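# Swap two bottles between cart and fridge, close door

## Task

Move the bottle sitting on the cart's top tray to the refrigerator shelf and stand it upright in the spot the other bottle occupied at the beginning. Stand that other bottle upright on the tray. Afterwards close the refrigerator door completely. The task fails if a glass bottle drops any real distance, if the fridge door is slammed either open or shut, or if the robot tips over or finishes leaning. Anything that stays in place at the end only because the robot is holding it does not count as achieved.

## Robot and tools

Robot: TidyBot++, a single-arm mobile manipulator. The base is 0.54 m long, 0.50 m wide and 0.38 m tall and rides on four powered casters. It carries one seven-joint arm with a two-finger gripper. The shoulder sits 0.12 m ahead of the base centre at 0.68 m height. Segments: upper arm 0.42 m, forearm 0.31 m, hand 0.31 m from wrist to the reported hand point. The arm begins folded with the hand pointing down; folded, the hand reaches up to 0.08 m past the base front and the elbow up to 1.15 m high. A downward-pointing hand can go no higher than roughly 0.94 m, and only near the base.

Frames: the base frame has its origin on the floor below the base centre, x forward, y left, z up. hand_pose is reported in it: the point between the finger pads, with its z axis along the fingers and its y axis the direction the fingers open and close. The odometry frame is the base frame as it was when the scene began. Heading is positive to the left, range -3.142 to 3.142.

Cameras: base_camera (644x364 pinhole, on the base looking forward and down) and wrist_camera (644x476 fisheye, pointing where the hand points). Calibration K, distortion and T_world_to_cam are given, where world means the base frame; small per-scene errors exist, larger for the wrist camera because joint readings feed its pose.

execute_actions: argument actions is a list holding one action or none (empty list just returns state and pictures). Optional cameras: list of base_camera, wrist_camera or all; omitted or null gives all, [] gives none. An action may contain:
- base: exactly one of translate_m (metres, forward positive, -2 to 2), strafe_m (metres, left positive, -2 to 2), rotate_rad (radians, counter-clockwise from above positive, -6.3 to 6.3). Each is a relative offset from where the base last reported itself, not a pose.
- joints: absolute targets by name, in radians except the gripper. joint_1_rad any angle (whole arm about vertical; positive is clockwise from above, opposite to heading). joint_2_rad shoulder, -2.249 to 2.249. joint_3_rad any angle (upper-arm roll; from 3.14, positive moves a forward-bent forearm to the right). joint_4_rad elbow, -2.579 to 2.579. joint_5_rad any angle (forearm roll; positive moves a forward-bent hand right). joint_6_rad wrist, -2.099 to 2.099. joint_7_rad any angle (hand roll; hand down, positive is counter-clockwise from above; at 1.57 the fingers open toward left and right). gripper_pos 0 (open, about 85 mm gap) to 1 (closed); gap is roughly 85 x (1 - gripper_pos) mm. Done tolerances: 0.039 for joints 1 to 4, 0.056 for 5 to 7, 0.03 for the gripper. Unbounded joints take the short way, so split turns into steps under half a revolution.
- speeds: per-action caps with keys translate_m and strafe_m (0.05 to 0.5 m/s) and rotate_rad (0.1 to 1.57 rad/s); defaults are the maxima. A base move needing over 8.667 s at its cap is refused.
Unknown keys or out-of-range numbers refuse the whole call with no motion. Omitted joints or base may keep pushing toward earlier targets.

Arm geometry in the plane with joint_1_rad 0, joint_3_rad 3.14, joint_5_rad 0: angles from vertical (forward positive) are upper arm = j2, forearm = j2 - j4, hand = j2 - j4 - j6. Forward reach from shoulder = sum of length x sin(angle); height above shoulder = sum of length x cos(angle). Arm joints move up to 1.39 rad/s (1.22 for joints 5 to 7).

wait: seconds from 0 to 10; commands nothing, returns state and pictures. zoom_image: camera (base_camera or wrist_camera) and region [x0, y0, x1, y1] in pixels of that camera's latest full image, at most 504 by 504. finished_scene: scene number; ends the scene permanently and reports success, so only call it when both bottles stand free and the door is shut.

Result lines: base_status and joint_status give how each motion ended: done, off_target (resting short, maybe still pushing), contact_stop or time_out (target dropped, holding there), not_followed (a self-collision check withheld arm targets; see the line joint command not followed with its cause; gripper still obeys). A blocked base can report done yet be short. on_its_own lists uncommanded motion. motor_effort gives percent of max per motor with the peak in brackets; readings are noisy and biased. base_odometry counts wheel turns, so slip looks like travel and drift builds up. base_tilt is in degrees, forward and right positive. For the gripper at 1, done means empty; off_target with a reading means something is held. pictures names image order. ARM HIT means the arm struck the base or itself. A torque fault freezes the arm and gripper 10 s and skips the rest of the call; MOTOR HOT and OVER-TEMPERATURE FAULT report heating from holding loads, after which joints say limit_stop_at_motor_heat and need resending.

Practical cautions: friction leaves joints slightly off, so correct by sending last command plus (wanted minus read); don't do this blindly while an object blocks the arm. Held items make the arm sag; never command a joint to its current reading while holding something. Trust images over hand_pose, which can be 1 to 2 cm off. Keep the bottles gripped firmly and low, set them down gently, and release only once they stand. Open and close the fridge door slowly. Avoid driving while the arm is caught on something high, pushing hard sideways with a raised hand, or ramming the base into furniture; back away to recover from tilt. Loose objects may occasionally be nudged by outside disturbances.

Each tool is called after "Request:" by a JSON object that holds its "method" and its "body", one argument or row to a line.

## Session

Request:
{"method": "execute_actions", "body": {
  "actions": []
}}

Scene clock: 0.00 s.
base_odometry: x=+0.000 y=+0.000 heading=+0.000 (m, m, rad; odometry frame)
base_tilt: forward=+0.3 right=+0.3 (deg)
base_status: not commanded
joint_positions: joint_1_rad=+0.015 joint_2_rad=-0.340 joint_3_rad=+3.137 joint_4_rad=-2.529 joint_5_rad=+0.004 joint_6_rad=-0.845 joint_7_rad=+1.594 gripper_pos=+0.000
joint_status: not commanded
motor_effort: joint_1_rad=+1 joint_2_rad=-1 joint_3_rad=+0 joint_4_rad=+10 joint_5_rad=+1 joint_6_rad=+0 joint_7_rad=-1 (%)
hand_pose: x=+0.2680 y=-0.0014 z=+0.5867 quat_wxyz=(+0.003, +0.999, +0.007, +0.054) (m; base frame)
pictures: base_camera, wrist_camera
Images, in order (width x height): base_camera 644x364, wrist_camera 644x476.

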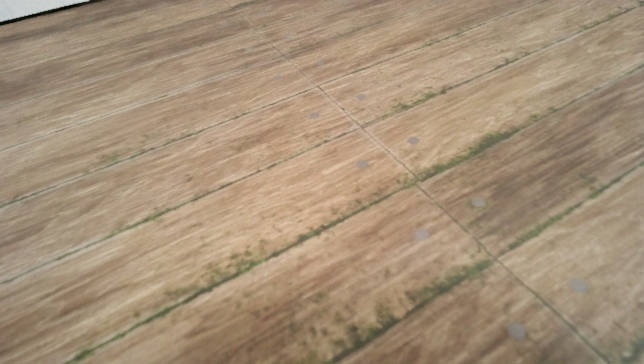

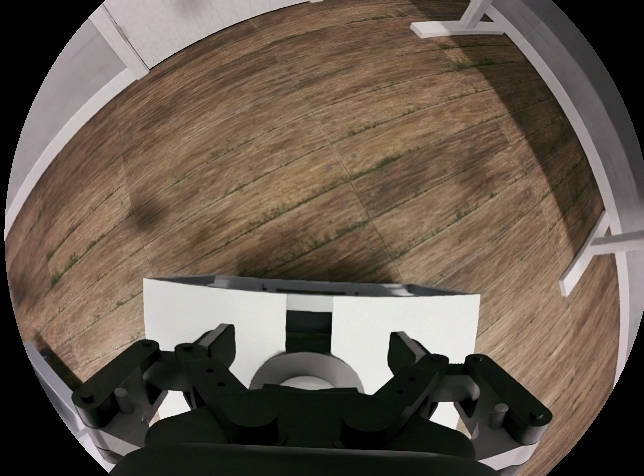

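Request:
{"method": "execute_actions", "body": {
  "actions": [
    {"joints":{"joint_6_rad":0.5}}
  ],
  "cameras": ["wrist_camera"]
}}

Request:
{"method": "execute_actions", "body": {
  "actions": [
    {"joints":{"joint_1_rad":1.2}}
  ],
  "cameras": ["wrist_camera"]
}}

Request:
{"method": "execute_actions", "body": {
  "actions": [
    {"joints":{"joint_1_rad":-1.2}}
  ],
  "cameras": ["wrist_camera"]
}}

Scene clock: 4.07 s.
base_odometry: x=+0.000 y=+0.000 heading=+0.000 (m, m, rad; odometry frame)
base_tilt: forward=+0.3 right=+0.3 (deg)
base_status: not commanded
joint_positions: joint_1_rad=+0.015 joint_2_rad=-0.340 joint_3_rad=+3.137 joint_4_rad=-2.528 joint_5_rad=+0.004 joint_6_rad=+0.477 joint_7_rad=+1.594 gripper_pos=+0.000
joint_status: all done
motor_effort: joint_1_rad=+1(1) joint_2_rad=-6(7) joint_3_rad=+1(0) joint_4_rad=+17(16) joint_5_rad=+1(0) joint_6_rad=+8(8) joint_7_rad=-1(1) (%)
hand_pose: x=+0.5431 y=-0.0027 z=+0.8531 quat_wxyz=(+0.012, +0.755, +0.007, +0.656) (m; base frame)
pictures: wrist_camera
camera_calibration (this result's frames):
wrist_camera: T_world_to_cam=[[-0.0491831, -0.996321, 0.0701843, -0.0439503], [-0.131198, -0.0632159, -0.989339, 0.971292], [0.990135, -0.0578668, -0.127606, -0.296004], [0, 0, 0, 1]] pos_world=[0.418354, 0.000483701, 0.926249]
Images, in order (width x height): wrist_camera 644x476.

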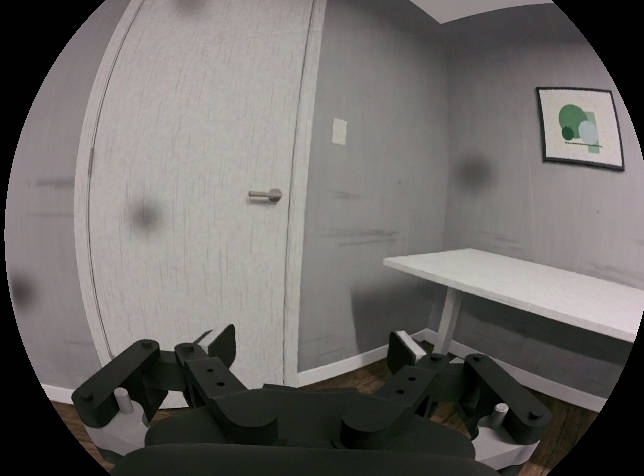

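Scene clock: 6.53 s.
base_odometry: x=+0.000 y=+0.000 heading=+0.000 (m, m, rad; odometry frame)
base_tilt: forward=+0.3 right=+0.3 (deg)
base_status: not commanded
joint_positions: joint_1_rad=+1.185 joint_2_rad=-0.340 joint_3_rad=+3.137 joint_4_rad=-2.528 joint_5_rad=+0.004 joint_6_rad=+0.477 joint_7_rad=+1.594 gripper_pos=+0.000
joint_status: all done
motor_effort: joint_1_rad=+1(1) joint_2_rad=-6(7) joint_3_rad=+1(1) joint_4_rad=+16(17) joint_5_rad=+1(1) joint_6_rad=+8(8) joint_7_rad=-1(1) (%)
hand_pose: x=+0.2820 y=-0.3915 z=+0.8531 quat_wxyz=(+0.373, +0.633, -0.411, +0.540) (m; base frame)
pictures: wrist_camera
camera_calibration (this result's frames):
wrist_camera: T_world_to_cam=[[-0.936552, -0.343431, 0.0701845, 0.0616465], [-0.109393, 0.0961368, -0.989339, 0.968697], [0.333022, -0.934245, -0.127606, -0.217808], [0, 0, 0, 1]] pos_world=[0.236239, -0.275442, 0.926249]
Images, in order (width x height): wrist_camera 644x476.

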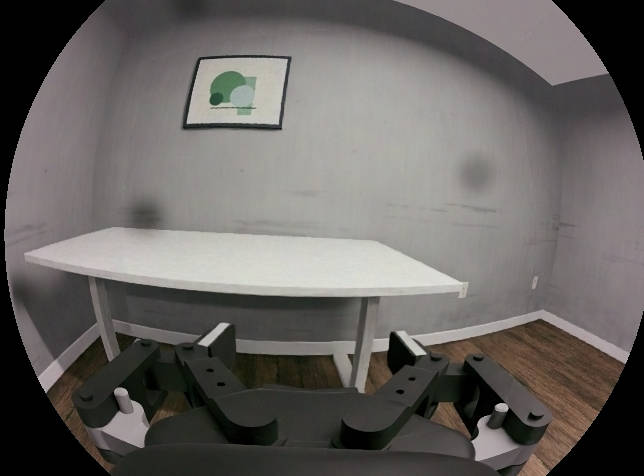

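Scene clock: 9.93 s.
base_odometry: x=+0.000 y=+0.000 heading=+0.000 (m, m, rad; odometry frame)
base_tilt: forward=+0.3 right=+0.3 (deg)
base_status: not commanded
joint_positions: joint_1_rad=-1.185 joint_2_rad=-0.340 joint_3_rad=+3.137 joint_4_rad=-2.528 joint_5_rad=+0.004 joint_6_rad=+0.477 joint_7_rad=+1.594 gripper_pos=+0.000
joint_status: all done
motor_effort: joint_1_rad=+1(0) joint_2_rad=-6(6) joint_3_rad=+0(2) joint_4_rad=+16(16) joint_5_rad=+1(0) joint_6_rad=+8(8) joint_7_rad=-1(1) (%)
hand_pose: x=+0.2749 y=+0.3944 z=+0.8531 quat_wxyz=(-0.360, +0.619, +0.432, +0.548) (m; base frame)
pictures: wrist_camera
camera_calibration (this result's frames):
wrist_camera: T_world_to_cam=[[0.911019, -0.406347, 0.0701842, -0.158214], [0.0114614, -0.145182, -0.989339, 0.954315], [0.412204, 0.902111, -0.127607, -0.22723], [0, 0, 0, 1]] pos_world=[0.226864, 0.279247, 0.926249]
Images, in order (width x height): wrist_camera 644x476.

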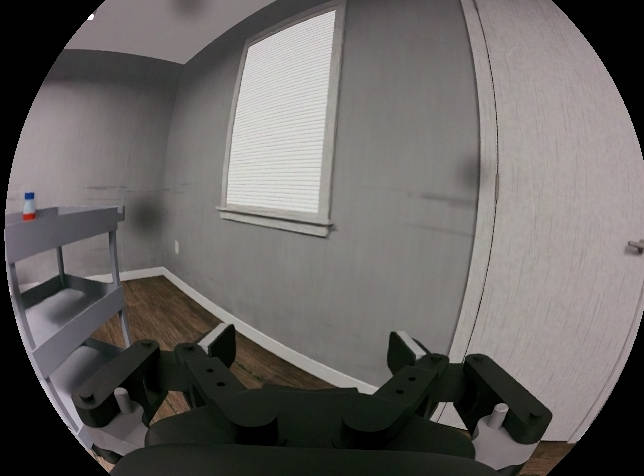

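Request:
{"method": "execute_actions", "body": {
  "actions": [
    {"joints":{"joint_1_rad":-2.6}}
  ],
  "cameras": ["wrist_camera"]
}}

Request:
{"method": "execute_actions", "body": {
  "actions": [
    {"joints":{"joint_1_rad":-3.9}}
  ],
  "cameras": ["wrist_camera"]
}}

Scene clock: 16.47 s.
base_odometry: x=+0.000 y=+0.000 heading=+0.000 (m, m, rad; odometry frame)
base_tilt: forward=+0.3 right=+0.3 (deg)
base_status: not commanded
joint_positions: joint_1_rad=-2.585 joint_2_rad=-0.340 joint_3_rad=+3.137 joint_4_rad=-2.528 joint_5_rad=+0.004 joint_6_rad=+0.477 joint_7_rad=+1.594 gripper_pos=+0.000
joint_status: all done
motor_effort: joint_1_rad=+1(1) joint_2_rad=-6(7) joint_3_rad=+0(1) joint_4_rad=+17(16) joint_5_rad=+1(1) joint_6_rad=+8(8) joint_7_rad=-1(1) (%)
hand_pose: x=-0.2432 y=+0.2206 z=+0.8531 quat_wxyz=(-0.629, +0.195, +0.729, +0.187) (m; base frame)
pictures: wrist_camera
camera_calibration (this result's frames):
wrist_camera: T_world_to_cam=[[0.555166, 0.828773, 0.0701842, -0.115868], [0.14502, -0.0133622, -0.989339, 0.938422], [-0.818999, 0.559425, -0.127607, -0.0807168], [0, 0, 0, 1]] pos_world=[-0.137871, 0.153722, 0.926249]
Images, in order (width x height): wrist_camera 644x476.

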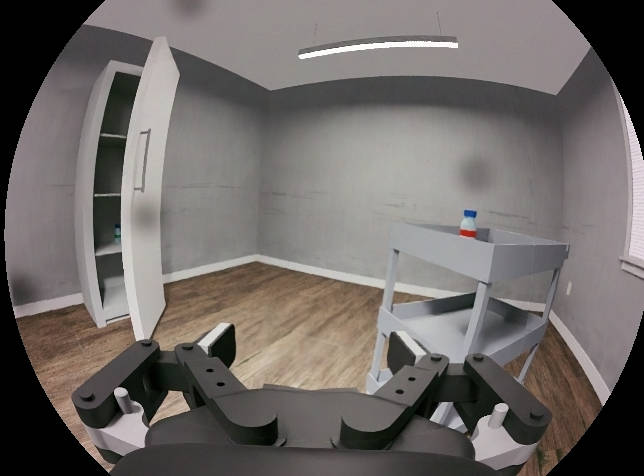

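Scene clock: 19.03 s.
base_odometry: x=+0.000 y=+0.000 heading=+0.000 (m, m, rad; odometry frame)
base_tilt: forward=+0.3 right=+0.3 (deg)
base_status: not commanded
joint_positions: joint_1_rad=-3.885 joint_2_rad=-0.340 joint_3_rad=+3.137 joint_4_rad=-2.528 joint_5_rad=+0.004 joint_6_rad=+0.477 joint_7_rad=+1.594 gripper_pos=+0.000
joint_status: all done
motor_effort: joint_1_rad=+1(1) joint_2_rad=-7(6) joint_3_rad=+0(1) joint_4_rad=+16(17) joint_5_rad=+1(1) joint_6_rad=+8(8) joint_7_rad=-1(1) (%)
hand_pose: x=-0.1905 y=-0.2899 z=+0.8531 quat_wxyz=(-0.614, -0.286, +0.698, -0.231) (m; base frame)
pictures: wrist_camera
camera_calibration (this result's frames):
wrist_camera: T_world_to_cam=[[-0.649974, 0.756708, 0.0701844, 0.0275438], [0.0516835, 0.136154, -0.989339, 0.949529], [-0.758197, -0.639417, -0.127606, -0.0879528], [0, 0, 0, 1]] pos_world=[-0.0978577, -0.206364, 0.926249]
Images, in order (width x height): wrist_camera 644x476.

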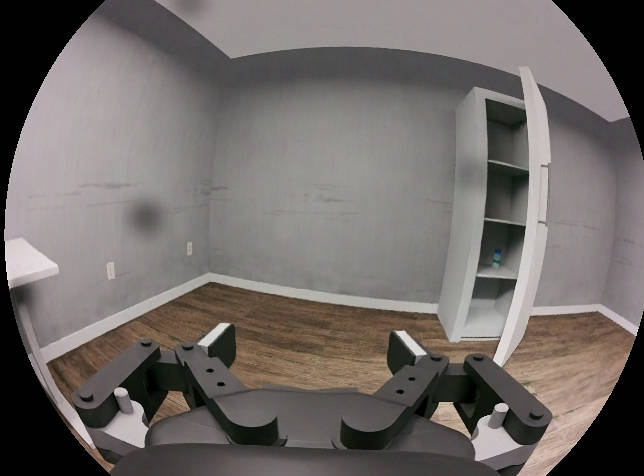

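Request:
{"method": "execute_actions", "body": {
  "actions": [
    {"base":{"rotate_rad":2.0},"joints":{"joint_1_rad":-6.28,"joint_6_rad":0.2}}
  ]
}}

Scene clock: 29.70 s.
base_odometry: x=+0.000 y=+0.000 heading=+1.999 (m, m, rad; odometry frame)
base_tilt: forward=+0.3 right=+0.3 (deg)
base_status: done
joint_positions: joint_1_rad=-6.265 joint_2_rad=-0.340 joint_3_rad=+3.137 joint_4_rad=-2.528 joint_5_rad=+0.004 joint_6_rad=+0.244 joint_7_rad=+1.594 gripper_pos=+0.000
joint_status: all done
motor_effort: joint_1_rad=+1(3) joint_2_rad=-6(7) joint_3_rad=+0(1) joint_4_rad=+16(16) joint_5_rad=+1(1) joint_6_rad=+8(8) joint_7_rad=-1(1) (%)
hand_pose: x=+0.5247 y=-0.0039 z=+0.7831 quat_wxyz=(-0.012, -0.826, -0.006, -0.564) (m; base frame)
pictures: base_camera, wrist_camera
camera_calibration (this result's frames):
wrist_camera: T_world_to_cam=[[-0.035659, -0.99634, 0.0776842, -0.054162], [-0.35632, -0.0599492, -0.932439, 0.973129], [0.933683, -0.0609303, -0.352879, -0.0808109], [0, 0, 0, 1]] pos_world=[0.420266, -0.000549334, 0.883074]
Images, in order (width x height): base_camera 644x364, wrist_camera 644x476.

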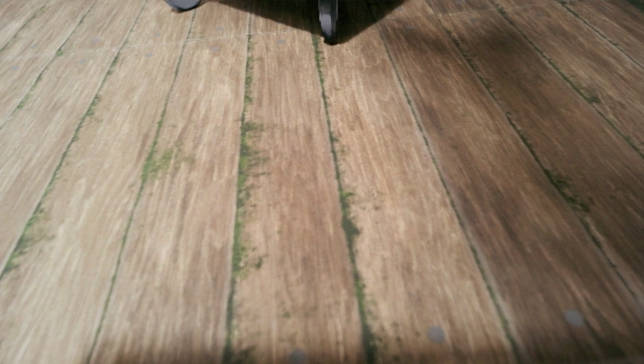

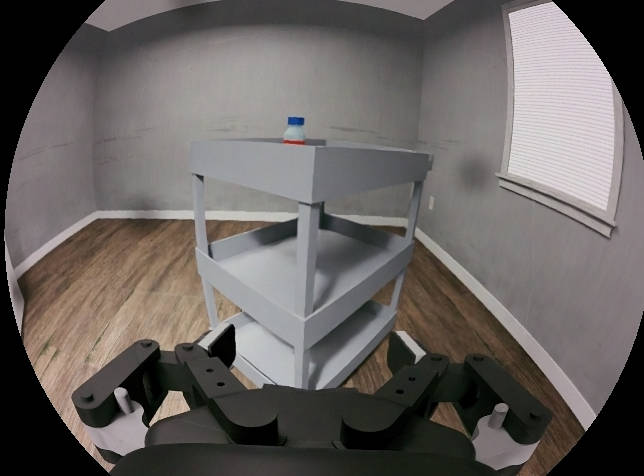

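Request:
{"method": "execute_actions", "body": {
  "actions": [
    {"joints":{"joint_1_rad":0,"joint_2_rad":0.2,"joint_4_rad":-1.08,"joint_6_rad":-0.72,"joint_7_rad":1.57}}
  ],
  "cameras": ["wrist_camera"]
}}

Scene clock: 41.37 s.
base_odometry: x=+0.000 y=+0.000 heading=+1.999 (m, m, rad; odometry frame)
base_tilt: forward=+0.3 right=+0.3 (deg)
base_status: not commanded
joint_positions: joint_1_rad=-6.265 joint_2_rad=+0.185 joint_3_rad=+3.137 joint_4_rad=-1.091 joint_5_rad=+0.004 joint_6_rad=-0.676 joint_7_rad=+1.594 gripper_pos=+0.000
joint_status: all done
motor_effort: joint_1_rad=+1(1) joint_2_rad=-27(27) joint_3_rad=+0(0) joint_4_rad=+18(19) joint_5_rad=+1(1) joint_6_rad=+8(9) joint_7_rad=-1(1) (%)
hand_pose: x=+0.7861 y=-0.0090 z=+1.0709 quat_wxyz=(-0.012, -0.828, -0.004, -0.560) (m; base frame)
pictures: wrist_camera
camera_calibration (this result's frames):
wrist_camera: T_world_to_cam=[[-0.0383483, -0.996348, 0.0762932, -0.0686639], [-0.364212, -0.057161, -0.92956, 1.33744], [0.930526, -0.0634339, -0.36069, -0.212751], [0, 0, 0, 1]] pos_world=[0.68245, -0.00545921, 1.17173]
Images, in order (width x height): wrist_camera 644x476.

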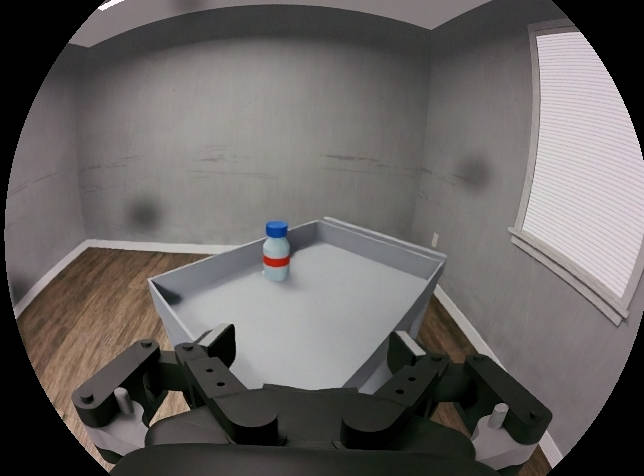

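Request:
{"method": "execute_actions", "body": {
  "actions": [
    {"base":{"strafe_m":0.09}}
  ],
  "cameras": []
}}

Request:
{"method": "execute_actions", "body": {
  "actions": [
    {"base":{"translate_m":0.28},"joints":{"joint_2_rad":0.45,"joint_4_rad":-1.1,"joint_6_rad":-0.5}}
  ],
  "cameras": ["wrist_camera"]
}}

Scene clock: 51.63 s.
base_odometry: x=-0.082 y=-0.037 heading=+2.000 (m, m, rad; odometry frame)
base_tilt: forward=+0.3 right=+0.3 (deg)
base_status: done
joint_positions: joint_1_rad=-6.282 joint_2_rad=+0.185 joint_3_rad=+3.137 joint_4_rad=-1.091 joint_5_rad=+0.004 joint_6_rad=-0.676 joint_7_rad=+1.594 gripper_pos=+0.000
joint_status: not commanded
motor_effort: joint_1_rad=+1(2) joint_2_rad=-28(28) joint_3_rad=+0(2) joint_4_rad=+18(18) joint_5_rad=+1(1) joint_6_rad=+8(8) joint_7_rad=-1(1) (%)
hand_pose: x=+0.7862 y=+0.0021 z=+1.0706 quat_wxyz=(-0.007, -0.828, -0.011, -0.560) (m; base frame)
pictures: none
No camera images: the call's "cameras" was empty. Leave "cameras" out to get every camera's image.

Scene clock: 53.40 s.
base_odometry: x=-0.199 y=+0.217 heading=+2.001 (m, m, rad; odometry frame)
base_tilt: forward=+0.3 right=+0.3 (deg)
base_status: done
joint_positions: joint_1_rad=-6.282 joint_2_rad=+0.463 joint_3_rad=+3.137 joint_4_rad=-1.098 joint_5_rad=+0.004 joint_6_rad=-0.542 joint_7_rad=+1.594 gripper_pos=+0.000
joint_status: all done
motor_effort: joint_1_rad=+1(2) joint_2_rad=-37(45) joint_3_rad=-1(1) joint_4_rad=+19(21) joint_5_rad=+1(1) joint_6_rad=+7(8) joint_7_rad=-1(1) (%)
hand_pose: x=+0.8895 y=+0.0021 z=+0.9033 quat_wxyz=(-0.006, -0.868, -0.012, -0.496) (m; base frame)
pictures: wrist_camera
camera_calibration (this result's frames):
wrist_camera: T_world_to_cam=[[-0.0097902, -0.996901, 0.0780488, -0.0678646], [-0.498878, -0.0627754, -0.864396, 1.28092], [0.866617, -0.0473994, -0.496717, -0.189062], [0, 0, 0, 1]] pos_world=[0.802204, 0.00379465, 1.01861]
Images, in order (width x height): wrist_camera 644x476.

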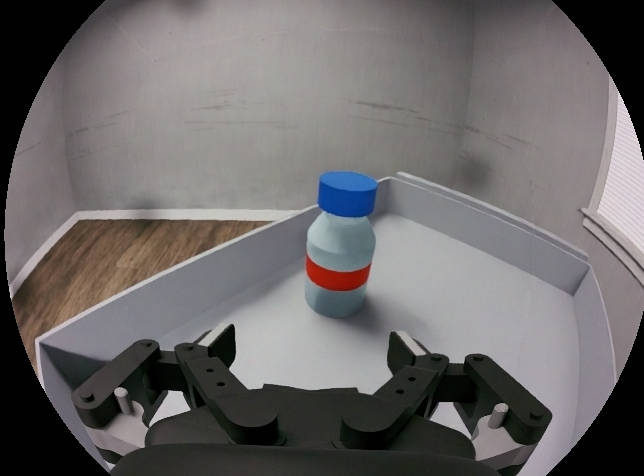

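Request:
{"method": "execute_actions", "body": {
  "actions": [
    {"base":{"strafe_m":-0.025},"joints":{"joint_2_rad":0.49}}
  ],
  "cameras": []
}}

Request:
{"method": "execute_actions", "body": {
  "actions": [
    {"base":{"translate_m":0.08},"speeds":{"translate_m":0.1}}
  ],
  "cameras": ["wrist_camera"]
}}

Scene clock: 59.07 s.
base_odometry: x=-0.176 y=+0.228 heading=+2.001 (m, m, rad; odometry frame)
base_tilt: forward=+0.3 right=+0.3 (deg)
base_status: done
joint_positions: joint_1_rad=-6.278 joint_2_rad=+0.483 joint_3_rad=+3.137 joint_4_rad=-1.098 joint_5_rad=+0.004 joint_6_rad=-0.541 joint_7_rad=+1.594 gripper_pos=+0.000
joint_status: all done
motor_effort: joint_1_rad=+0(5) joint_2_rad=-38(39) joint_3_rad=+0(2) joint_4_rad=+18(19) joint_5_rad=+1(0) joint_6_rad=+7(8) joint_7_rad=-1(1) (%)
hand_pose: x=+0.8939 y=-0.0011 z=+0.8878 quat_wxyz=(-0.007, -0.873, -0.010, -0.488) (m; base frame)
pictures: none
No camera images: the call's "cameras" was empty. Leave "cameras" out to get every camera's image.

Scene clock: 60.43 s.
base_odometry: x=-0.209 y=+0.301 heading=+2.001 (m, m, rad; odometry frame)
base_tilt: forward=+0.3 right=+0.3 (deg)
base_status: done
joint_positions: joint_1_rad=-6.278 joint_2_rad=+0.487 joint_3_rad=+3.137 joint_4_rad=-1.098 joint_5_rad=+0.004 joint_6_rad=-0.540 joint_7_rad=+1.594 gripper_pos=+0.000
joint_status: not commanded
motor_effort: joint_1_rad=+1(4) joint_2_rad=-38(40) joint_3_rad=+0(1) joint_4_rad=+19(20) joint_5_rad=+1(1) joint_6_rad=+7(8) joint_7_rad=-1(1) (%)
hand_pose: x=+0.8947 y=-0.0011 z=+0.8852 quat_wxyz=(-0.007, -0.874, -0.010, -0.486) (m; base frame)
pictures: wrist_camera
camera_calibration (this result's frames):
wrist_camera: T_world_to_cam=[[-0.0120149, -0.996864, 0.0782153, -0.0676678], [-0.518685, -0.0606611, -0.85281, 1.2751], [0.854881, -0.0508155, -0.51633, -0.174888], [0, 0, 0, 1]] pos_world=[0.810071, 0.00100623, 1.00241]
Images, in order (width x height): wrist_camera 644x476.

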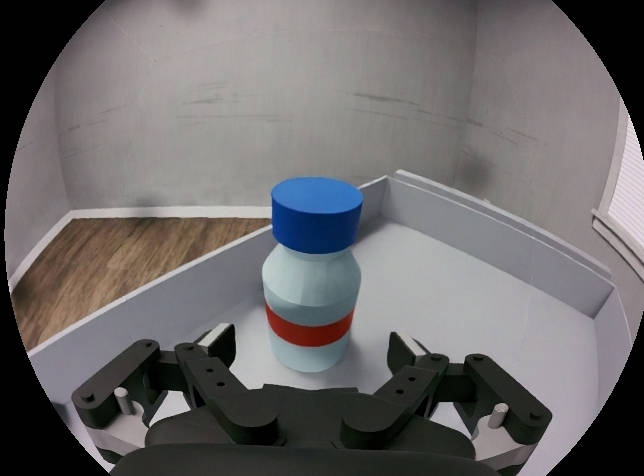

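Request:
{"method": "execute_actions", "body": {
  "actions": [
    {"base":{"translate_m":0.08},"joints":{"joint_2_rad":0.53},"speeds":{"translate_m":0.08}}
  ],
  "cameras": ["wrist_camera"]
}}

Scene clock: 64.00 s.
base_odometry: x=-0.243 y=+0.374 heading=+2.001 (m, m, rad; odometry frame)
base_tilt: forward=+0.3 right=+0.3 (deg)
base_status: done
joint_positions: joint_1_rad=-6.278 joint_2_rad=+0.525 joint_3_rad=+3.137 joint_4_rad=-1.099 joint_5_rad=+0.004 joint_6_rad=-0.540 joint_7_rad=+1.594 gripper_pos=+0.000
joint_status: all done
motor_effort: joint_1_rad=+1(2) joint_2_rad=-38(40) joint_3_rad=-1(3) joint_4_rad=+19(19) joint_5_rad=+1(1) joint_6_rad=+7(8) joint_7_rad=-1(1) (%)
hand_pose: x=+0.9019 y=-0.0011 z=+0.8553 quat_wxyz=(-0.007, -0.883, -0.010, -0.470) (m; base frame)
pictures: wrist_camera
camera_calibration (this result's frames):
wrist_camera: T_world_to_cam=[[-0.00900906, -0.99688, 0.0784114, -0.068158], [-0.551006, -0.060487, -0.832306, 1.26488], [0.834453, -0.0507034, -0.548742, -0.150287], [0, 0, 0, 1]] pos_world=[0.82175, 0.000943282, 0.975643]
Images, in order (width x height): wrist_camera 644x476.

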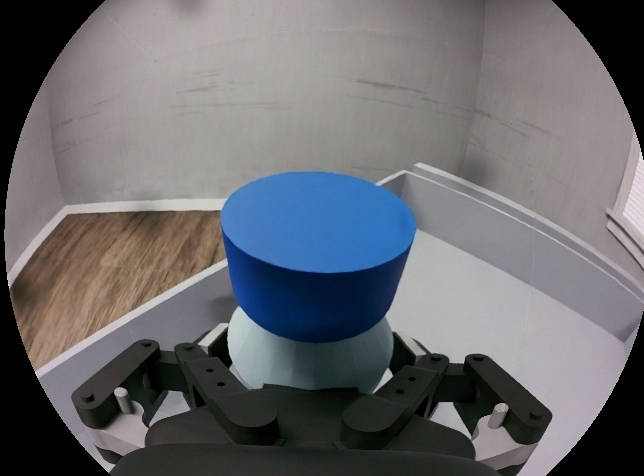

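Bottle is between the fingers.

Request:
{"method": "execute_actions", "body": {
  "actions": [
    {"joints":{"gripper_pos":1}}
  ],
  "cameras": ["wrist_camera"]
}}

Request:
{"method": "execute_actions", "body": {
  "actions": [
    {"joints":{"joint_2_rad":0.2,"joint_4_rad":-1.08,"joint_6_rad":-0.8}}
  ]
}}

Scene clock: 66.40 s.
base_odometry: x=-0.243 y=+0.374 heading=+2.001 (m, m, rad; odometry frame)
base_tilt: forward=+0.3 right=+0.4 (deg)
base_status: not commanded
joint_positions: joint_1_rad=-6.278 joint_2_rad=+0.524 joint_3_rad=+3.137 joint_4_rad=-1.099 joint_5_rad=+0.004 joint_6_rad=-0.539 joint_7_rad=+1.594 gripper_pos=+0.231
joint_status: gripper_pos off_target (ended at +0.231, target +1.000)
motor_effort: joint_1_rad=+0(2) joint_2_rad=-38(39) joint_3_rad=+0(1) joint_4_rad=+18(18) joint_5_rad=+1(1) joint_6_rad=+7(7) joint_7_rad=-1(1) (%)
hand_pose: x=+0.9019 y=-0.0010 z=+0.8560 quat_wxyz=(-0.007, -0.882, -0.010, -0.470) (m; base frame)
pictures: wrist_camera
camera_calibration (this result's frames):
wrist_camera: T_world_to_cam=[[-0.009034, -0.996881, 0.0784024, -0.0681101], [-0.549749, -0.060542, -0.833133, 1.26508], [0.835281, -0.0506281, -0.547487, -0.151779], [0, 0, 0, 1]] pos_world=[0.821641, 0.00100878, 0.976226]
Images, in order (width x height): wrist_camera 644x476.

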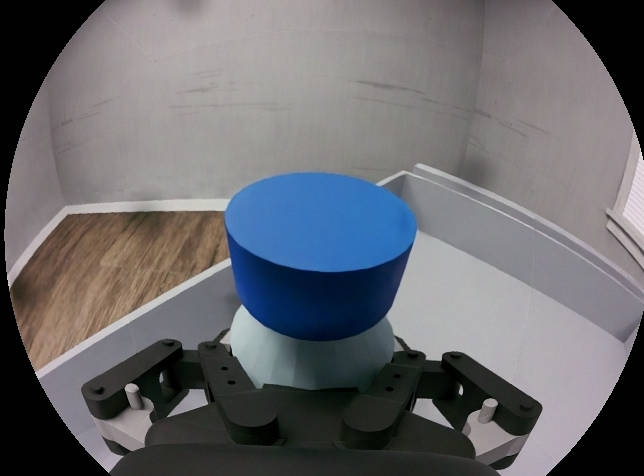

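Scene clock: 68.23 s.
base_odometry: x=-0.243 y=+0.374 heading=+2.001 (m, m, rad; odometry frame)
base_tilt: forward=+0.3 right=+0.3 (deg)
base_status: not commanded
joint_positions: joint_1_rad=-6.278 joint_2_rad=+0.216 joint_3_rad=+3.137 joint_4_rad=-1.094 joint_5_rad=+0.004 joint_6_rad=-0.771 joint_7_rad=+1.594 gripper_pos=+0.231
joint_status: all done
motor_effort: joint_1_rad=+1(0) joint_2_rad=-32(48) joint_3_rad=+0(1) joint_4_rad=+21(23) joint_5_rad=+1(1) joint_6_rad=+10(10) joint_7_rad=-1(1) (%)
hand_pose: x=+0.7845 y=-0.0007 z=+1.0220 quat_wxyz=(-0.008, -0.863, -0.010, -0.506) (m; base frame)
pictures: base_camera, wrist_camera
camera_calibration (this result's frames):
wrist_camera: T_world_to_cam=[[-0.016027, -0.996778, 0.0785952, -0.0765598], [-0.479981, -0.0612863, -0.875135, 1.32709], [0.877132, -0.05175, -0.477452, -0.0671295], [0, 0, 0, 1]] pos_world=[0.694632, 0.00154528, 1.13535]
Images, in order (width x height): base_camera 644x364, wrist_camera 644x476.

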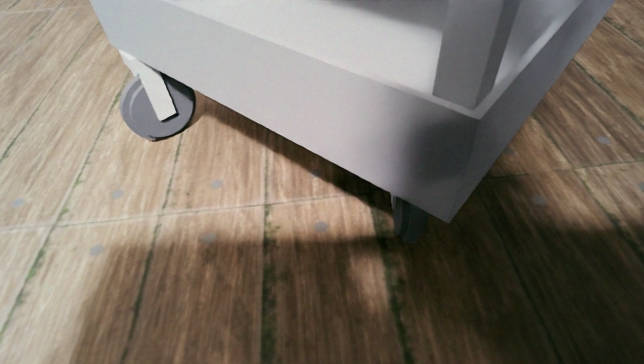

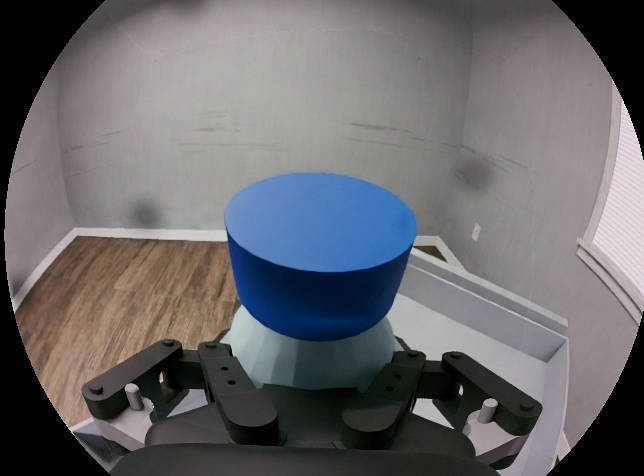

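Request:
{"method": "execute_actions", "body": {
  "actions": [
    {"base":{"translate_m":-0.45},"speeds":{"translate_m":0.3}}
  ],
  "cameras": []
}}

Request:
{"method": "execute_actions", "body": {
  "actions": [
    {"base":{"rotate_rad":1.35},"speeds":{"rotate_rad":0.8}}
  ],
  "cameras": []
}}

Request:
{"method": "execute_actions", "body": {
  "actions": [
    {"base":{"translate_m":0.6},"joints":{"joint_1_rad":0.9},"speeds":{"translate_m":0.3}}
  ]
}}

Scene clock: 76.50 s.
base_odometry: x=-0.055 y=-0.035 heading=+2.001 (m, m, rad; odometry frame)
base_tilt: forward=+0.3 right=+0.3 (deg)
base_status: done
joint_positions: joint_1_rad=-6.279 joint_2_rad=+0.218 joint_3_rad=+3.137 joint_4_rad=-1.094 joint_5_rad=+0.004 joint_6_rad=-0.776 joint_7_rad=+1.594 gripper_pos=+0.231
joint_status: not commanded
motor_effort: joint_1_rad=+1(4) joint_2_rad=-33(36) joint_3_rad=+1(2) joint_4_rad=+21(22) joint_5_rad=+1(2) joint_6_rad=+10(10) joint_7_rad=-1(1) (%)
hand_pose: x=+0.7844 y=+0.0000 z=+1.0196 quat_wxyz=(-0.008, -0.864, -0.010, -0.503) (m; base frame)
pictures: none
No camera images: the call's "cameras" was empty. Leave "cameras" out to get every camera's image.

Scene clock: 79.17 s.
base_odometry: x=-0.055 y=-0.035 heading=-2.933 (m, m, rad; odometry frame)
base_tilt: forward=+0.3 right=+0.4 (deg)
base_status: done
joint_positions: joint_1_rad=-6.289 joint_2_rad=+0.218 joint_3_rad=+3.138 joint_4_rad=-1.094 joint_5_rad=+0.004 joint_6_rad=-0.776 joint_7_rad=+1.594 gripper_pos=+0.231
joint_status: not commanded
motor_effort: joint_1_rad=+1(4) joint_2_rad=-33(34) joint_3_rad=+0(4) joint_4_rad=+21(22) joint_5_rad=+0(1) joint_6_rad=+10(9) joint_7_rad=-1(1) (%)
hand_pose: x=+0.7844 y=+0.0064 z=+1.0196 quat_wxyz=(-0.005, -0.864, -0.015, -0.503) (m; base frame)
pictures: none
No camera images: the call's "cameras" was empty. Leave "cameras" out to get every camera's image.

Scene clock: 82.13 s.
base_odometry: x=-0.642 y=-0.160 heading=-2.932 (m, m, rad; odometry frame)
base_tilt: forward=+0.3 right=+0.4 (deg)
base_status: done
joint_positions: joint_1_rad=-5.392 joint_2_rad=+0.219 joint_3_rad=+3.138 joint_4_rad=-1.094 joint_5_rad=+0.004 joint_6_rad=-0.777 joint_7_rad=+1.594 gripper_pos=+0.231
joint_status: all done
motor_effort: joint_1_rad=+2(1) joint_2_rad=-33(35) joint_3_rad=+0(2) joint_4_rad=+21(23) joint_5_rad=+1(0) joint_6_rad=+10(10) joint_7_rad=-1(1) (%)
hand_pose: x=+0.5394 y=-0.5162 z=+1.0183 quat_wxyz=(-0.222, -0.786, +0.362, -0.450) (m; base frame)
pictures: base_camera, wrist_camera
camera_calibration (this result's frames):
wrist_camera: T_world_to_cam=[[-0.781954, -0.618345, 0.0787198, 0.0143024], [-0.355822, 0.339103, -0.870861, 1.30998], [0.511799, -0.708984, -0.485184, -0.0150127], [0, 0, 0, 1]] pos_world=[0.484987, -0.446017, 1.1324]
Images, in order (width x height): base_camera 644x364, wrist_camera 644x476.

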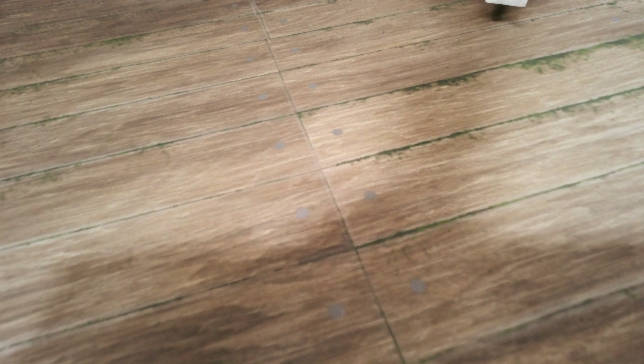

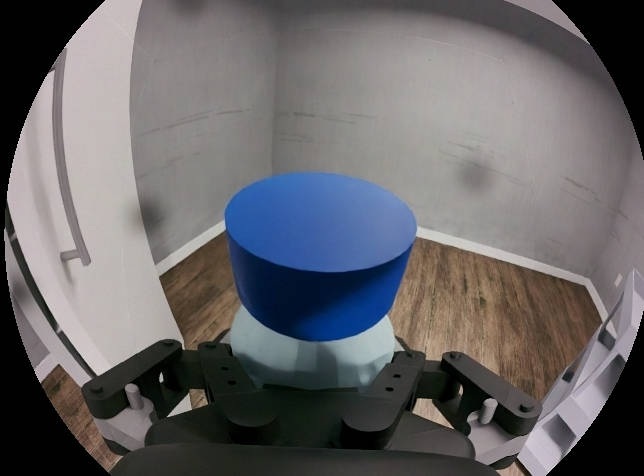

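Request:
{"method": "execute_actions", "body": {
  "actions": [
    {"base":{"strafe_m":0.35},"joints":{"joint_1_rad":0.0},"speeds":{"strafe_m":0.3}}
  ]
}}

Scene clock: 86.70 s.
base_odometry: x=-0.569 y=-0.503 heading=-2.932 (m, m, rad; odometry frame)
base_tilt: forward=+0.3 right=+0.3 (deg)
base_status: done
joint_positions: joint_1_rad=-6.280 joint_2_rad=+0.220 joint_3_rad=+3.138 joint_4_rad=-1.094 joint_5_rad=+0.004 joint_6_rad=-0.777 joint_7_rad=+1.594 gripper_pos=+0.231
joint_status: all done
motor_effort: joint_1_rad=+0(5) joint_2_rad=-32(36) joint_3_rad=+0(3) joint_4_rad=+21(22) joint_5_rad=+1(2) joint_6_rad=+10(9) joint_7_rad=-1(1) (%)
hand_pose: x=+0.7851 y=+0.0009 z=+1.0174 quat_wxyz=(-0.007, -0.865, -0.011, -0.501) (m; base frame)
pictures: base_camera, wrist_camera
camera_calibration (this result's frames):
wrist_camera: T_world_to_cam=[[-0.0129257, -0.996811, 0.0787427, -0.0772359], [-0.488801, -0.0623997, -0.870161, 1.32534], [0.8723, -0.049737, -0.486435, -0.0569097], [0, 0, 0, 1]] pos_world=[0.696473, 0.00288106, 1.13166]
Images, in order (width x height): base_camera 644x364, wrist_camera 644x476.

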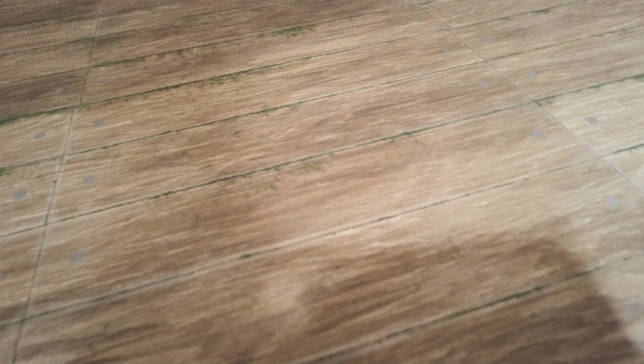

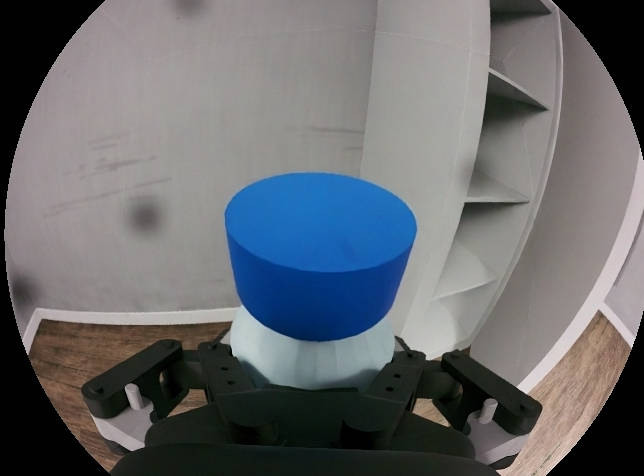

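Request:
{"method": "execute_actions", "body": {
  "actions": [
    {"base":{"rotate_rad":0.28},"speeds":{"rotate_rad":0.6}}
  ],
  "cameras": []
}}

Request:
{"method": "execute_actions", "body": {
  "actions": [
    {"base":{"strafe_m":-0.6},"joints":{"joint_1_rad":-0.35},"speeds":{"strafe_m":0.3}}
  ]
}}

Scene clock: 97.07 s.
base_odometry: x=-0.569 y=-0.503 heading=-2.653 (m, m, rad; odometry frame)
base_tilt: forward=+0.3 right=+0.3 (deg)
base_status: done
joint_positions: joint_1_rad=-6.289 joint_2_rad=+0.220 joint_3_rad=+3.135 joint_4_rad=-1.094 joint_5_rad=+0.004 joint_6_rad=-0.777 joint_7_rad=+1.594 gripper_pos=+0.231
joint_status: not commanded
motor_effort: joint_1_rad=+1(5) joint_2_rad=-32(36) joint_3_rad=+0(5) joint_4_rad=+21(23) joint_5_rad=+1(2) joint_6_rad=+10(10) joint_7_rad=-1(1) (%)
hand_pose: x=+0.7851 y=+0.0081 z=+1.0174 quat_wxyz=(-0.004, -0.865, -0.016, -0.501) (m; base frame)
pictures: none
No camera images: the call's "cameras" was empty. Leave "cameras" out to get every camera's image.

Scene clock: 100.03 s.
base_odometry: x=-0.852 y=+0.026 heading=-2.651 (m, m, rad; odometry frame)
base_tilt: forward=+0.3 right=+0.3 (deg)
base_status: done
joint_positions: joint_1_rad=-6.627 joint_2_rad=+0.220 joint_3_rad=+3.135 joint_4_rad=-1.094 joint_5_rad=+0.004 joint_6_rad=-0.777 joint_7_rad=+1.594 gripper_pos=+0.231
joint_status: all done
motor_effort: joint_1_rad=+0(3) joint_2_rad=-32(34) joint_3_rad=-1(3) joint_4_rad=+21(22) joint_5_rad=+1(0) joint_6_rad=+10(10) joint_7_rad=-1(1) (%)
hand_pose: x=+0.7446 y=+0.2287 z=+1.0174 quat_wxyz=(+0.080, -0.850, -0.161, -0.495) (m; base frame)
pictures: base_camera, wrist_camera
camera_calibration (this result's frames):
wrist_camera: T_world_to_cam=[[0.329209, -0.941014, 0.0781925, -0.117577], [-0.43808, -0.225566, -0.870176, 1.31931], [0.836485, 0.252215, -0.486498, -0.0525584], [0, 0, 0, 1]] pos_world=[0.660636, 0.200207, 1.13166]
Images, in order (width x height): base_camera 644x364, wrist_camera 644x476.

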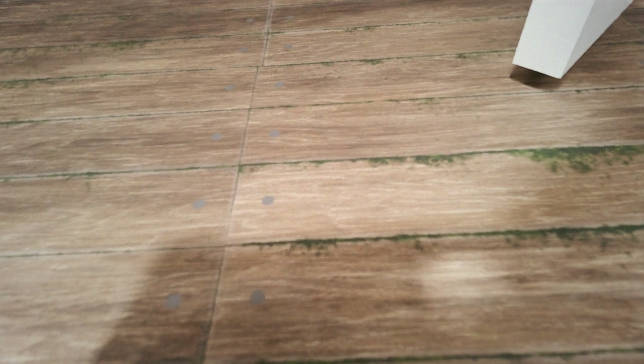

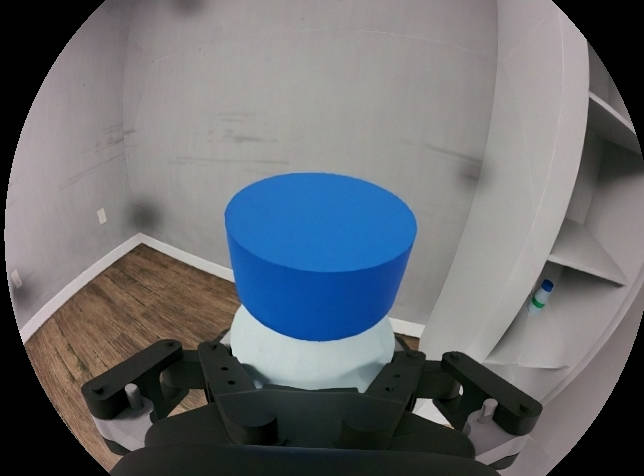

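Request:
{"method": "execute_actions", "body": {
  "actions": [
    {"base":{"translate_m":0.65},"joints":{"joint_1_rad":-1.3},"speeds":{"translate_m":0.2}}
  ]
}}

Request:
{"method": "execute_actions", "body": {
  "actions": [
    {"base":{"strafe_m":-0.25},"speeds":{"strafe_m":0.05}}
  ]
}}

Scene clock: 110.77 s.
base_odometry: x=-1.426 y=-0.280 heading=-2.651 (m, m, rad; odometry frame)
base_tilt: forward=+0.3 right=+0.3 (deg)
base_status: done
joint_positions: joint_1_rad=-7.575 joint_2_rad=+0.220 joint_3_rad=+3.135 joint_4_rad=-1.094 joint_5_rad=+0.004 joint_6_rad=-0.777 joint_7_rad=+1.594 gripper_pos=+0.231
joint_status: all done
motor_effort: joint_1_rad=+1(2) joint_2_rad=-32(34) joint_3_rad=+1(2) joint_4_rad=+21(23) joint_5_rad=+1(2) joint_6_rad=+9(10) joint_7_rad=-1(1) (%)
hand_pose: x=+0.2982 y=+0.6412 z=+1.0179 quat_wxyz=(+0.297, -0.683, -0.531, -0.404) (m; base frame)
pictures: base_camera, wrist_camera
camera_calibration (this result's frames):
wrist_camera: T_world_to_cam=[[0.9563, -0.281738, 0.0781925, -0.19222], [-0.0723327, -0.487074, -0.87036, 1.27597], [0.283299, 0.826669, -0.486168, 0.013384], [0, 0, 0, 1]] pos_world=[0.272322, 0.55627, 1.13209]
Images, in order (width x height): base_camera 644x364, wrist_camera 644x476.

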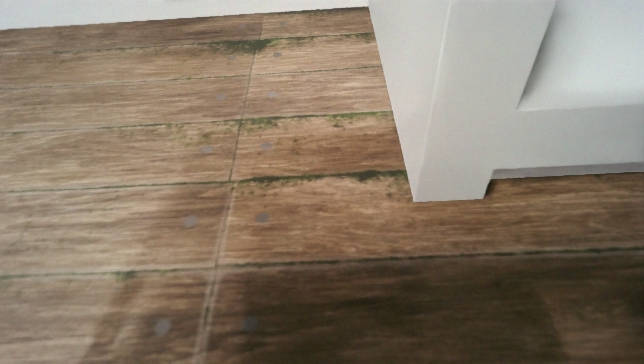

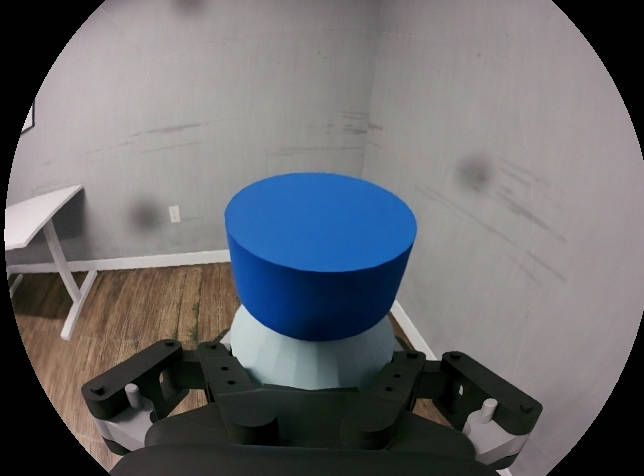

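Scene clock: 116.23 s.
base_odometry: x=-1.544 y=-0.059 heading=-2.651 (m, m, rad; odometry frame)
base_tilt: forward=+0.3 right=+0.3 (deg)
base_status: done
joint_positions: joint_1_rad=-7.575 joint_2_rad=+0.220 joint_3_rad=+3.135 joint_4_rad=-1.094 joint_5_rad=+0.004 joint_6_rad=-0.778 joint_7_rad=+1.594 gripper_pos=+0.231
joint_status: not commanded
motor_effort: joint_1_rad=+0(3) joint_2_rad=-31(36) joint_3_rad=+0(1) joint_4_rad=+21(23) joint_5_rad=+1(2) joint_6_rad=+10(10) joint_7_rad=-1(1) (%)
hand_pose: x=+0.2981 y=+0.6412 z=+1.0176 quat_wxyz=(+0.297, -0.683, -0.531, -0.404) (m; base frame)
pictures: base_camera, wrist_camera
camera_calibration (this result's frames):
wrist_camera: T_world_to_cam=[[0.956355, -0.281551, 0.0781993, -0.192244], [-0.0724004, -0.487583, -0.87007, 1.2758], [0.283097, 0.826433, -0.486687, 0.0140015], [0, 0, 0, 1]] pos_world=[0.272259, 0.556362, 1.13188]
Images, in order (width x height): base_camera 644x364, wrist_camera 644x476.

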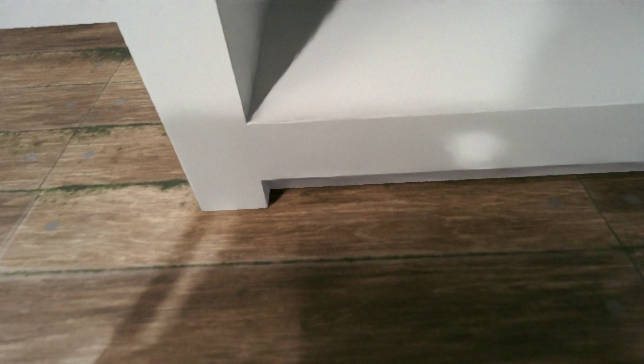

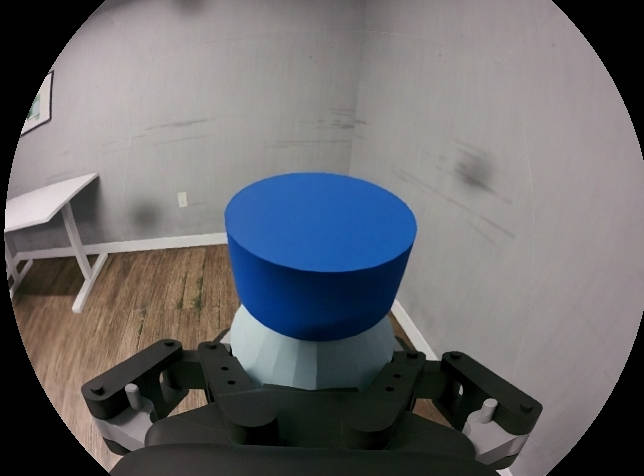

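Request:
{"method": "execute_actions", "body": {
  "actions": [
    {"base":{"strafe_m":-0.17},"speeds":{"strafe_m":0.05}}
  ],
  "cameras": ["base_camera"]
}}

Request:
{"method": "execute_actions", "body": {
  "actions": [
    {"base":{"translate_m":-0.5},"speeds":{"translate_m":0.2}}
  ],
  "cameras": ["base_camera"]
}}

Request:
{"method": "execute_actions", "body": {
  "actions": [
    {"joints":{"joint_1_rad":-0.3}}
  ]
}}

Scene clock: 125.57 s.
base_odometry: x=-1.621 y=+0.085 heading=-2.651 (m, m, rad; odometry frame)
base_tilt: forward=+0.3 right=+0.3 (deg)
base_status: strafe_m time_out (by the wheels' count: -0.163 of -0.170)
joint_positions: joint_1_rad=-7.576 joint_2_rad=+0.219 joint_3_rad=+3.135 joint_4_rad=-1.094 joint_5_rad=+0.004 joint_6_rad=-0.780 joint_7_rad=+1.594 gripper_pos=+0.231
joint_status: not commanded
motor_effort: joint_1_rad=+2(5) joint_2_rad=-32(40) joint_3_rad=+0(4) joint_4_rad=+21(23) joint_5_rad=+1(1) joint_6_rad=+10(10) joint_7_rad=-1(1) (%)
hand_pose: x=+0.2978 y=+0.6408 z=+1.0175 quat_wxyz=(+0.297, -0.683, -0.532, -0.403) (m; base frame)
pictures: base_camera
Images, in order (width x height): base_camera 644x364.

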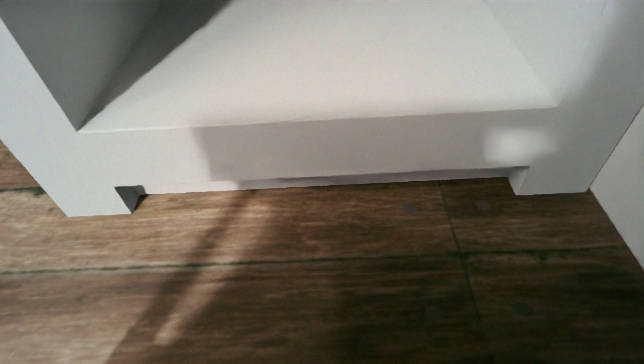

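not run: a stop came earlier in this reply.

not run: a stop came earlier in this reply.

Request:
{"method": "execute_actions", "body": {
  "actions": [
    {"base":{"strafe_m":0.02}}
  ],
  "cameras": []
}}

Request:
{"method": "execute_actions", "body": {
  "actions": [
    {"base":{"translate_m":-0.45},"speeds":{"translate_m":0.2}}
  ],
  "cameras": ["base_camera"]
}}

Request:
{"method": "execute_actions", "body": {
  "actions": [
    {"joints":{"joint_1_rad":-0.3}}
  ]
}}

Scene clock: 128.80 s.
base_odometry: x=-1.611 y=+0.067 heading=-2.651 (m, m, rad; odometry frame)
base_tilt: forward=+0.3 right=+0.3 (deg)
base_status: done
joint_positions: joint_1_rad=-7.576 joint_2_rad=+0.224 joint_3_rad=+3.135 joint_4_rad=-1.094 joint_5_rad=+0.004 joint_6_rad=-0.780 joint_7_rad=+1.594 gripper_pos=+0.231
joint_status: not commanded
motor_effort: joint_1_rad=+1(1) joint_2_rad=-33(35) joint_3_rad=+0(1) joint_4_rad=+21(22) joint_5_rad=+1(2) joint_6_rad=+10(10) joint_7_rad=-1(1) (%)
hand_pose: x=+0.2978 y=+0.6425 z=+1.0140 quat_wxyz=(+0.296, -0.684, -0.533, -0.401) (m; base frame)
pictures: none
No camera images: the call's "cameras" was empty. Leave "cameras" out to get every camera's image.

Scene clock: 131.73 s.
base_odometry: x=-1.214 y=+0.279 heading=-2.651 (m, m, rad; odometry frame)
base_tilt: forward=+0.3 right=+0.3 (deg)
base_status: done
joint_positions: joint_1_rad=-7.581 joint_2_rad=+0.224 joint_3_rad=+3.135 joint_4_rad=-1.094 joint_5_rad=+0.004 joint_6_rad=-0.780 joint_7_rad=+1.594 gripper_pos=+0.231
joint_status: not commanded
motor_effort: joint_1_rad=+0(4) joint_2_rad=-32(35) joint_3_rad=-1(3) joint_4_rad=+21(22) joint_5_rad=+1(0) joint_6_rad=+10(10) joint_7_rad=-1(1) (%)
hand_pose: x=+0.2950 y=+0.6433 z=+1.0140 quat_wxyz=(+0.297, -0.683, -0.534, -0.401) (m; base frame)
pictures: base_camera
Images, in order (width x height): base_camera 644x364.

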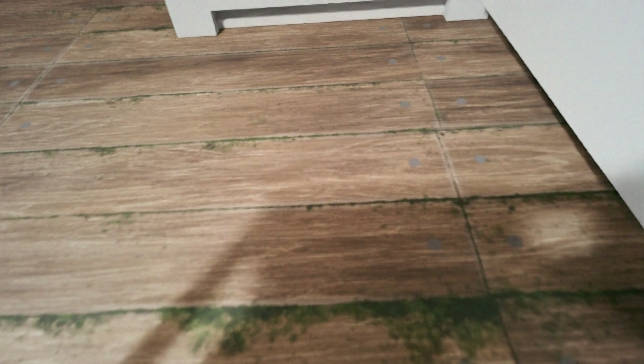

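Scene clock: 134.03 s.
base_odometry: x=-1.214 y=+0.279 heading=-2.651 (m, m, rad; odometry frame)
base_tilt: forward=+0.3 right=+0.3 (deg)
base_status: not commanded
joint_positions: joint_1_rad=-6.591 joint_2_rad=+0.224 joint_3_rad=+3.135 joint_4_rad=-1.094 joint_5_rad=+0.004 joint_6_rad=-0.780 joint_7_rad=+1.594 gripper_pos=+0.231
joint_status: all done
motor_effort: joint_1_rad=+1(2) joint_2_rad=-32(34) joint_3_rad=+1(2) joint_4_rad=+21(21) joint_5_rad=+1(0) joint_6_rad=+9(9) joint_7_rad=-1(1) (%)
hand_pose: x=+0.7532 y=+0.2063 z=+1.0140 quat_wxyz=(+0.071, -0.855, -0.146, -0.493) (m; base frame)
pictures: base_camera, wrist_camera
camera_calibration (this result's frames):
wrist_camera: T_world_to_cam=[[0.295526, -0.952119, 0.0783126, -0.113755], [-0.45159, -0.211463, -0.866804, 1.31889], [0.841861, 0.220798, -0.492461, -0.0473039], [0, 0, 0, 1]] pos_world=[0.66904, 0.181033, 1.12883]
Images, in order (width x height): base_camera 644x364, wrist_camera 644x476.

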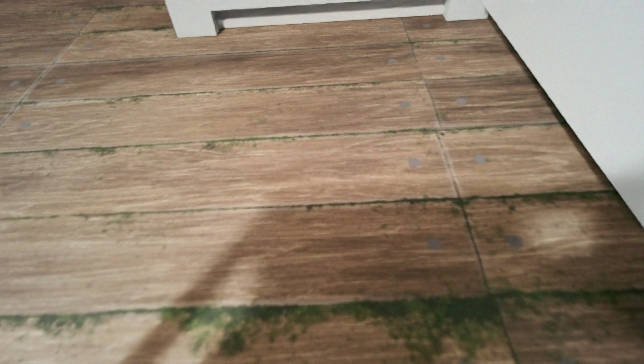

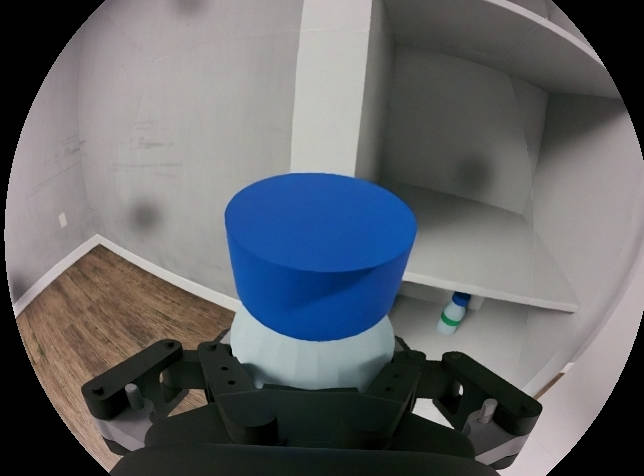

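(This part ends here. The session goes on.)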